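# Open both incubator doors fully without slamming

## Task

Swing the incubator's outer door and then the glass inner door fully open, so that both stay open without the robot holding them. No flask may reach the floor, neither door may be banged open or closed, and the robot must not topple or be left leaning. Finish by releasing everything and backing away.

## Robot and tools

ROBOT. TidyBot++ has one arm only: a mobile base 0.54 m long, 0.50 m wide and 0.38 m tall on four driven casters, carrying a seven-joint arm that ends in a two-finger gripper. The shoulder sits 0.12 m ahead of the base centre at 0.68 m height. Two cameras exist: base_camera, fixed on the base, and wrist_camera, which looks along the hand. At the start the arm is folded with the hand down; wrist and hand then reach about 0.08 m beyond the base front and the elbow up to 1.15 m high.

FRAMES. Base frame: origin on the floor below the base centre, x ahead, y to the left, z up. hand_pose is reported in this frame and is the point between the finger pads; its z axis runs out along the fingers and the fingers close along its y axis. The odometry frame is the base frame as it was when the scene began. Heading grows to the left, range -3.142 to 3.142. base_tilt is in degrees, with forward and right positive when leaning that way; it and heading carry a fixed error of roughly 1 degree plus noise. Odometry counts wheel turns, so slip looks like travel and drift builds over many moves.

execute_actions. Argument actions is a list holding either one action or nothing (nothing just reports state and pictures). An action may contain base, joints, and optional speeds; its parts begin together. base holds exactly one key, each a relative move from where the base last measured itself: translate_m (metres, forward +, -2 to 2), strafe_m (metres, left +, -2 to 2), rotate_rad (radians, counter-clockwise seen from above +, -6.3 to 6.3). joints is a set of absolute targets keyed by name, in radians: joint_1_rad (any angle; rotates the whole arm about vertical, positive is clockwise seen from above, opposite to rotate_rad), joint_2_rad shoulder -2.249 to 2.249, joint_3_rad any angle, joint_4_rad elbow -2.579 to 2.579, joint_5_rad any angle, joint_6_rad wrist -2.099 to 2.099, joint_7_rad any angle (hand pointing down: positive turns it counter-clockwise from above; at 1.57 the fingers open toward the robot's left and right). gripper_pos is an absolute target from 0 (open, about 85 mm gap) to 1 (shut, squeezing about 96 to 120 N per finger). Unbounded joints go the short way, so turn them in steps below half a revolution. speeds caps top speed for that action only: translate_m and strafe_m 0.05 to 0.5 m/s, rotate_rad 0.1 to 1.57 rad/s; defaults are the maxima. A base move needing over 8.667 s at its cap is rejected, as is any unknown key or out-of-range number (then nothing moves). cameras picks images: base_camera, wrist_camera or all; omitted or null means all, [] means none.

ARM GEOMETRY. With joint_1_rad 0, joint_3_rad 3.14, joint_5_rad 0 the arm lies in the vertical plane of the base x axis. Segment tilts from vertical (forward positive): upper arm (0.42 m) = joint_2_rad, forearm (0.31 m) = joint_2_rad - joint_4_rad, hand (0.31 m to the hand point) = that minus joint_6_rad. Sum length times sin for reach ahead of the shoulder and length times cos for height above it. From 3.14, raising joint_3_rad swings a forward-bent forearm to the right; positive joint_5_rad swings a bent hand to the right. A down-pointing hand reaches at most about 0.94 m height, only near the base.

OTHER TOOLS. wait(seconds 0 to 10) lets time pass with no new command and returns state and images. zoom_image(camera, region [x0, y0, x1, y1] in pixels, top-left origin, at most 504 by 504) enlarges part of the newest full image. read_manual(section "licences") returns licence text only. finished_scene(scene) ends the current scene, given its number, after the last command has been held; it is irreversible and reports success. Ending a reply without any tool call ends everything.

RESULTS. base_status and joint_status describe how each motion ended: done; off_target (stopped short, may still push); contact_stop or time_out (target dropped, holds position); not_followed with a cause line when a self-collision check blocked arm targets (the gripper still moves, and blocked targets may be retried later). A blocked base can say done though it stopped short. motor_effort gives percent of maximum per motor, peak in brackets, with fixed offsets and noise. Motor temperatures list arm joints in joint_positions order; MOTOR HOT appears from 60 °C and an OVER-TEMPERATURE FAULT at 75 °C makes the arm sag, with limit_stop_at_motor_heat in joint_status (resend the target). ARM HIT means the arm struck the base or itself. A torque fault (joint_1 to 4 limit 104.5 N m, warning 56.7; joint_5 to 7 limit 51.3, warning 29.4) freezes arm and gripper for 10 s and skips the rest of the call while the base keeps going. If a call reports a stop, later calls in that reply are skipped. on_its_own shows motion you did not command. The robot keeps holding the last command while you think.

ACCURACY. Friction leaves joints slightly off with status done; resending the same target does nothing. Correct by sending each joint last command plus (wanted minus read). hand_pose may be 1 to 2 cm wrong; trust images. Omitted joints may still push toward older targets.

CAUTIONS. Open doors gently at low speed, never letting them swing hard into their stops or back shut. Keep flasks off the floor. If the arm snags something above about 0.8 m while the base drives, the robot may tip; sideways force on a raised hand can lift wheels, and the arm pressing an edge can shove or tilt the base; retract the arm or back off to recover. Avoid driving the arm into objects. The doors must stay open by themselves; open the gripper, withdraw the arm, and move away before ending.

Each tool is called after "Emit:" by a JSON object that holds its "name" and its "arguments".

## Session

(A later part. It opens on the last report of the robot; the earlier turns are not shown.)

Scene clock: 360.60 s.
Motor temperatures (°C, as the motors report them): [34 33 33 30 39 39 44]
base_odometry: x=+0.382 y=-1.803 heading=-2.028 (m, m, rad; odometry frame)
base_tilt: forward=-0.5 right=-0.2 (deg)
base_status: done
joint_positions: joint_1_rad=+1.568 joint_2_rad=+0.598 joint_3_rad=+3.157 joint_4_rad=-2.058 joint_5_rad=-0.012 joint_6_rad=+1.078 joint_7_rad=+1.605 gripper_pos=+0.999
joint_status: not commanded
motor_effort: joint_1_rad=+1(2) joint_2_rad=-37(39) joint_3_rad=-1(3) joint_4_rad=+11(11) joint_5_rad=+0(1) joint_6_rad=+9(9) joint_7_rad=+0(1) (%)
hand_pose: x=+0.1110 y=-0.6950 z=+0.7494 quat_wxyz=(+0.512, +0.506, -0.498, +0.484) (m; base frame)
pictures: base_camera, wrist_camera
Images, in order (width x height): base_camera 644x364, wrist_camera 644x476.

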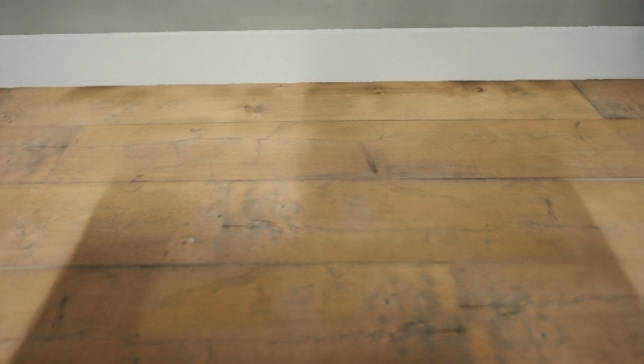

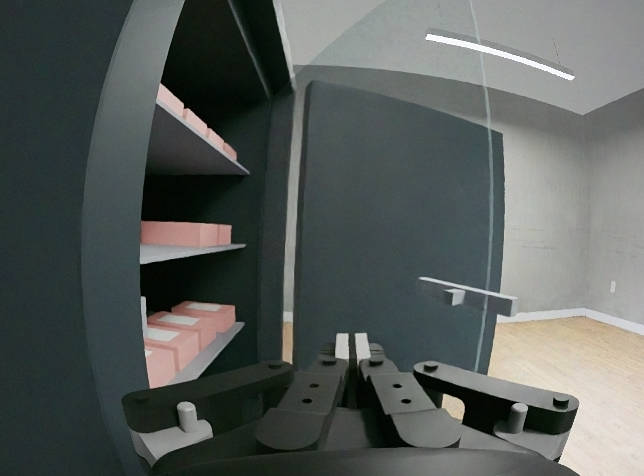

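Emit:
{"name": "execute_actions", "arguments": {"actions": [{"base":{"translate_m":-0.04},"speeds":{"translate_m":0.1}}], "cameras": []}}

Emit:
{"name": "execute_actions", "arguments": {"actions": [{"base":{"strafe_m":-0.25},"speeds":{"strafe_m":0.12}}]}}

Scene clock: 368.10 s.
Motor temperatures (°C, as the motors report them): [34 33 33 30 39 39 44]
base_odometry: x=+0.399 y=-1.767 heading=-2.028 (m, m, rad; odometry frame)
base_tilt: forward=-0.5 right=-0.2 (deg)
base_status: done
joint_positions: joint_1_rad=+1.572 joint_2_rad=+0.598 joint_3_rad=+3.156 joint_4_rad=-2.058 joint_5_rad=-0.012 joint_6_rad=+1.078 joint_7_rad=+1.605 gripper_pos=+0.999
joint_status: not commanded
motor_effort: joint_1_rad=+0(4) joint_2_rad=-36(39) joint_3_rad=-1(2) joint_4_rad=+12(12) joint_5_rad=+0(0) joint_6_rad=+9(9) joint_7_rad=+0(0) (%)
hand_pose: x=+0.1085 y=-0.6949 z=+0.7494 quat_wxyz=(+0.513, +0.505, -0.499, +0.483) (m; base frame)
pictures: none
No camera images: the call's "cameras" was empty. Leave "cameras" out to get every camera's image.

Scene clock: 370.77 s.
Motor temperatures (°C, as the motors report them): [34 33 33 30 39 39 44]
base_odometry: x=+0.175 y=-1.657 heading=-2.027 (m, m, rad; odometry frame)
base_tilt: forward=-0.5 right=-0.2 (deg)
base_status: done
joint_positions: joint_1_rad=+1.571 joint_2_rad=+0.597 joint_3_rad=+3.156 joint_4_rad=-2.059 joint_5_rad=-0.012 joint_6_rad=+1.078 joint_7_rad=+1.605 gripper_pos=+0.999
joint_status: not commanded
motor_effort: joint_1_rad=+1(3) joint_2_rad=-38(39) joint_3_rad=-1(2) joint_4_rad=+11(12) joint_5_rad=+0(1) joint_6_rad=+9(9) joint_7_rad=+0(0) (%)
hand_pose: x=+0.1093 y=-0.6948 z=+0.7494 quat_wxyz=(+0.513, +0.505, -0.498, +0.483) (m; base frame)
pictures: base_camera, wrist_camera
Images, in order (width x height): base_camera 644x364, wrist_camera 644x476.

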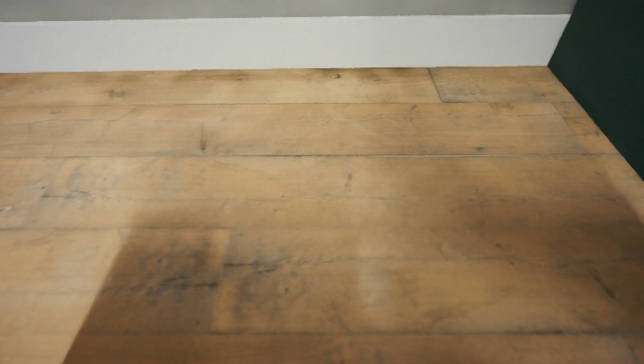

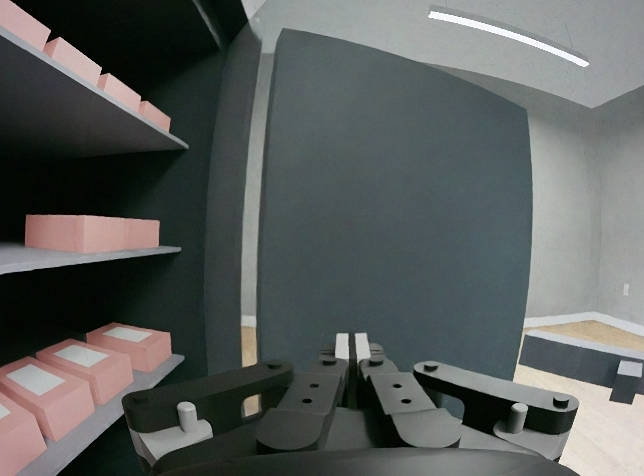

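Emit:
{"name": "execute_actions", "arguments": {"actions": [{"base":{"translate_m":-0.22},"speeds":{"translate_m":0.07}}]}}

Scene clock: 379.30 s.
Motor temperatures (°C, as the motors report them): [34 33 33 30 39 39 44]
base_odometry: x=+0.271 y=-1.460 heading=-2.027 (m, m, rad; odometry frame)
base_tilt: forward=-0.6 right=-0.2 (deg)
base_status: done
joint_positions: joint_1_rad=+1.570 joint_2_rad=+0.597 joint_3_rad=+3.155 joint_4_rad=-2.059 joint_5_rad=-0.010 joint_6_rad=+1.078 joint_7_rad=+1.605 gripper_pos=+0.999
joint_status: not commanded
motor_effort: joint_1_rad=+1(5) joint_2_rad=-37(38) joint_3_rad=-1(2) joint_4_rad=+11(12) joint_5_rad=+0(2) joint_6_rad=+9(9) joint_7_rad=+0(0) (%)
hand_pose: x=+0.1111 y=-0.6948 z=+0.7494 quat_wxyz=(+0.512, +0.506, -0.497, +0.484) (m; base frame)
pictures: base_camera, wrist_camera
Images, in order (width x height): base_camera 644x364, wrist_camera 644x476.

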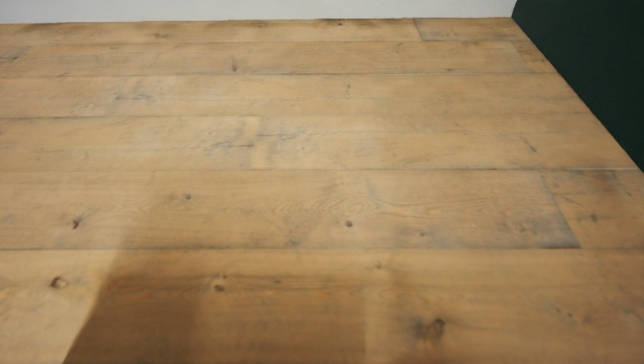

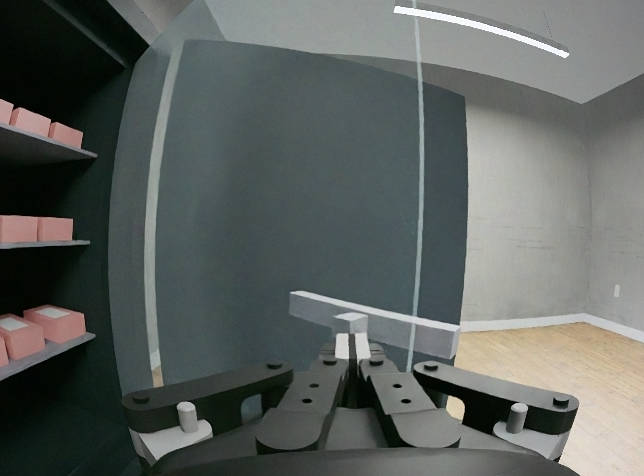

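Emit:
{"name": "execute_actions", "arguments": {"actions": [{"base":{"translate_m":0.06},"speeds":{"translate_m":0.1}}], "cameras": []}}

Emit:
{"name": "execute_actions", "arguments": {"actions": [{"base":{"strafe_m":-0.3},"speeds":{"strafe_m":0.07}}]}}

Scene clock: 386.67 s.
Motor temperatures (°C, as the motors report them): [34 33 33 30 39 39 44]
base_odometry: x=+0.245 y=-1.514 heading=-2.028 (m, m, rad; odometry frame)
base_tilt: forward=-0.6 right=-0.2 (deg)
base_status: done
joint_positions: joint_1_rad=+1.568 joint_2_rad=+0.597 joint_3_rad=+3.155 joint_4_rad=-2.059 joint_5_rad=-0.010 joint_6_rad=+1.078 joint_7_rad=+1.605 gripper_pos=+0.999
joint_status: not commanded
motor_effort: joint_1_rad=+1(2) joint_2_rad=-37(39) joint_3_rad=-1(3) joint_4_rad=+11(12) joint_5_rad=+0(1) joint_6_rad=+8(9) joint_7_rad=+0(1) (%)
hand_pose: x=+0.1122 y=-0.6948 z=+0.7494 quat_wxyz=(+0.511, +0.507, -0.497, +0.485) (m; base frame)
pictures: none
No camera images: the call's "cameras" was empty. Leave "cameras" out to get every camera's image.

Scene clock: 391.47 s.
Motor temperatures (°C, as the motors report them): [34 33 33 30 39 39 44]
base_odometry: x=-0.024 y=-1.381 heading=-2.028 (m, m, rad; odometry frame)
base_tilt: forward=-0.6 right=-0.2 (deg)
base_status: done
joint_positions: joint_1_rad=+1.568 joint_2_rad=+0.597 joint_3_rad=+3.155 joint_4_rad=-2.059 joint_5_rad=-0.010 joint_6_rad=+1.078 joint_7_rad=+1.605 gripper_pos=+0.999
joint_status: not commanded
motor_effort: joint_1_rad=+1(3) joint_2_rad=-36(39) joint_3_rad=-1(1) joint_4_rad=+12(14) joint_5_rad=+0(1) joint_6_rad=+9(9) joint_7_rad=+0(1) (%)
hand_pose: x=+0.1126 y=-0.6946 z=+0.7492 quat_wxyz=(+0.511, +0.507, -0.497, +0.485) (m; base frame)
pictures: base_camera, wrist_camera
Images, in order (width x height): base_camera 644x364, wrist_camera 644x476.

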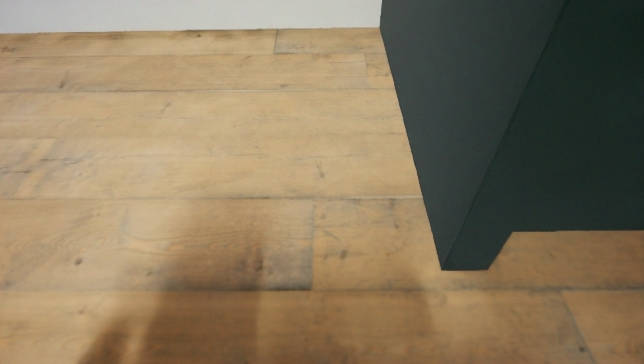

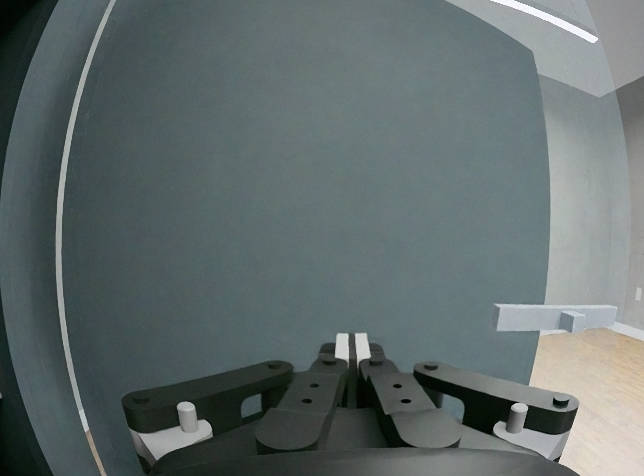

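Emit:
{"name": "execute_actions", "arguments": {"actions": [{"base":{"strafe_m":-0.22},"speeds":{"strafe_m":0.06}}]}}

Scene clock: 402.10 s.
Motor temperatures (°C, as the motors report them): [34 33 33 30 39 39 44]
base_odometry: x=-0.218 y=-1.286 heading=-2.030 (m, m, rad; odometry frame)
base_tilt: forward=-0.5 right=-0.3 (deg)
base_status: strafe_m time_out (by the wheels' count: -0.216 of -0.220)
joint_positions: joint_1_rad=+1.595 joint_2_rad=+0.463 joint_3_rad=+3.155 joint_4_rad=-2.283 joint_5_rad=-0.015 joint_6_rad=+1.108 joint_7_rad=+1.605 gripper_pos=+0.999
joint_status: not commanded
motor_effort: joint_1_rad=-4(7) joint_2_rad=-6(38) joint_3_rad=-4(6) joint_4_rad=+46(53) joint_5_rad=+4(6) joint_6_rad=+3(9) joint_7_rad=+0(1) (%)
hand_pose: x=+0.0947 y=-0.6192 z=+0.7473 quat_wxyz=(+0.502, +0.513, -0.520, +0.462) (m; base frame)
pictures: base_camera, wrist_camera
Images, in order (width x height): base_camera 644x364, wrist_camera 644x476.

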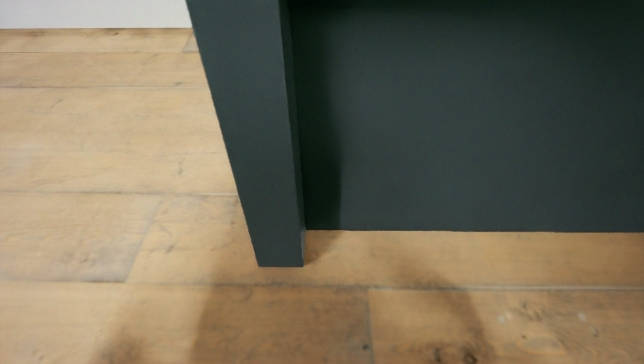

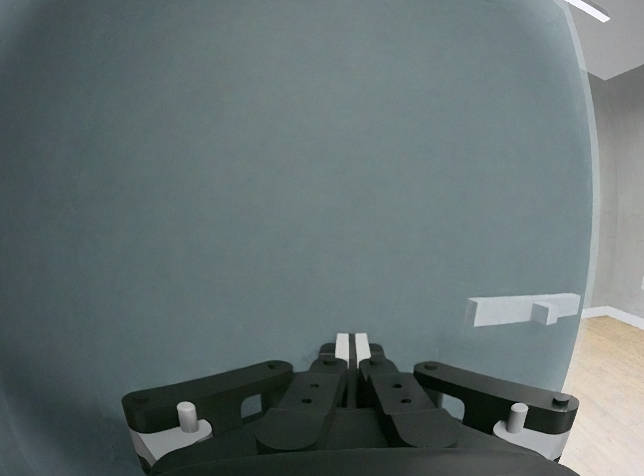

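Emit:
{"name": "execute_actions", "arguments": {"actions": [{"base":{"strafe_m":0.25},"speeds":{"strafe_m":0.2}}], "cameras": []}}

Emit:
{"name": "execute_actions", "arguments": {"actions": [{"base":{"translate_m":-0.8},"joints":{"joint_1_rad":0.5,"joint_2_rad":0.6,"joint_4_rad":-2.07,"joint_6_rad":1.10}}]}}

Scene clock: 410.33 s.
Motor temperatures (°C, as the motors report them): [34 33 33 31 39 39 44]
base_odometry: x=+0.007 y=-1.396 heading=-2.029 (m, m, rad; odometry frame)
base_tilt: forward=-0.6 right=-0.2 (deg)
base_status: done
joint_positions: joint_1_rad=+1.576 joint_2_rad=+0.605 joint_3_rad=+3.154 joint_4_rad=-2.060 joint_5_rad=-0.015 joint_6_rad=+1.109 joint_7_rad=+1.605 gripper_pos=+0.999
joint_status: not commanded
motor_effort: joint_1_rad=+1(4) joint_2_rad=-36(40) joint_3_rad=-1(4) joint_4_rad=+11(47) joint_5_rad=+0(4) joint_6_rad=+8(9) joint_7_rad=+1(0) (%)
hand_pose: x=+0.1060 y=-0.6948 z=+0.7529 quat_wxyz=(+0.519, +0.498, -0.495, +0.487) (m; base frame)
pictures: none
No camera images: the call's "cameras" was empty. Leave "cameras" out to get every camera's image.

Scene clock: 413.30 s.
Motor temperatures (°C, as the motors report them): [34 33 33 31 39 39 44]
base_odometry: x=+0.361 y=-0.679 heading=-2.029 (m, m, rad; odometry frame)
base_tilt: forward=-0.6 right=-0.2 (deg)
base_status: done
joint_positions: joint_1_rad=+0.508 joint_2_rad=+0.605 joint_3_rad=+3.154 joint_4_rad=-2.060 joint_5_rad=-0.014 joint_6_rad=+1.109 joint_7_rad=+1.605 gripper_pos=+0.999
joint_status: all done
motor_effort: joint_1_rad=+1(3) joint_2_rad=-37(39) joint_3_rad=+0(2) joint_4_rad=+11(12) joint_5_rad=+0(0) joint_6_rad=+8(10) joint_7_rad=+1(0) (%)
hand_pose: x=+0.7215 y=-0.3461 z=+0.7530 quat_wxyz=(+0.199, +0.680, -0.173, +0.684) (m; base frame)
pictures: base_camera, wrist_camera
Images, in order (width x height): base_camera 644x364, wrist_camera 644x476.

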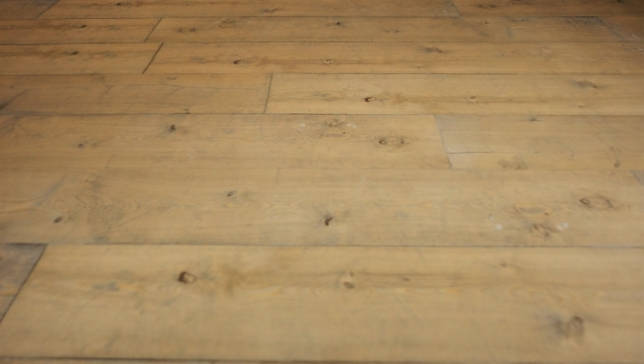

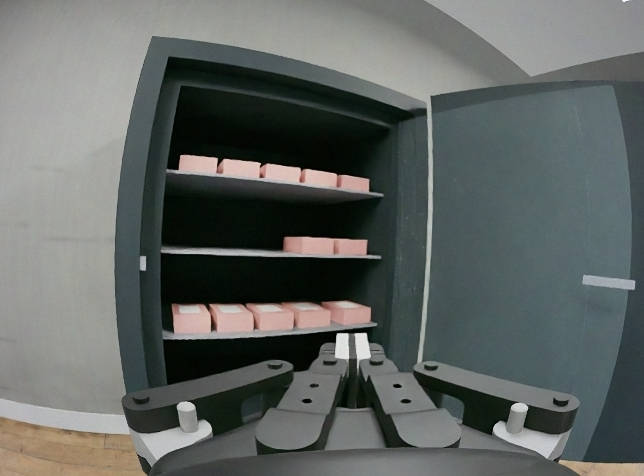

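Emit:
{"name": "finished_scene", "arguments": {"scene": 1}}

The scene is finished: the task was done.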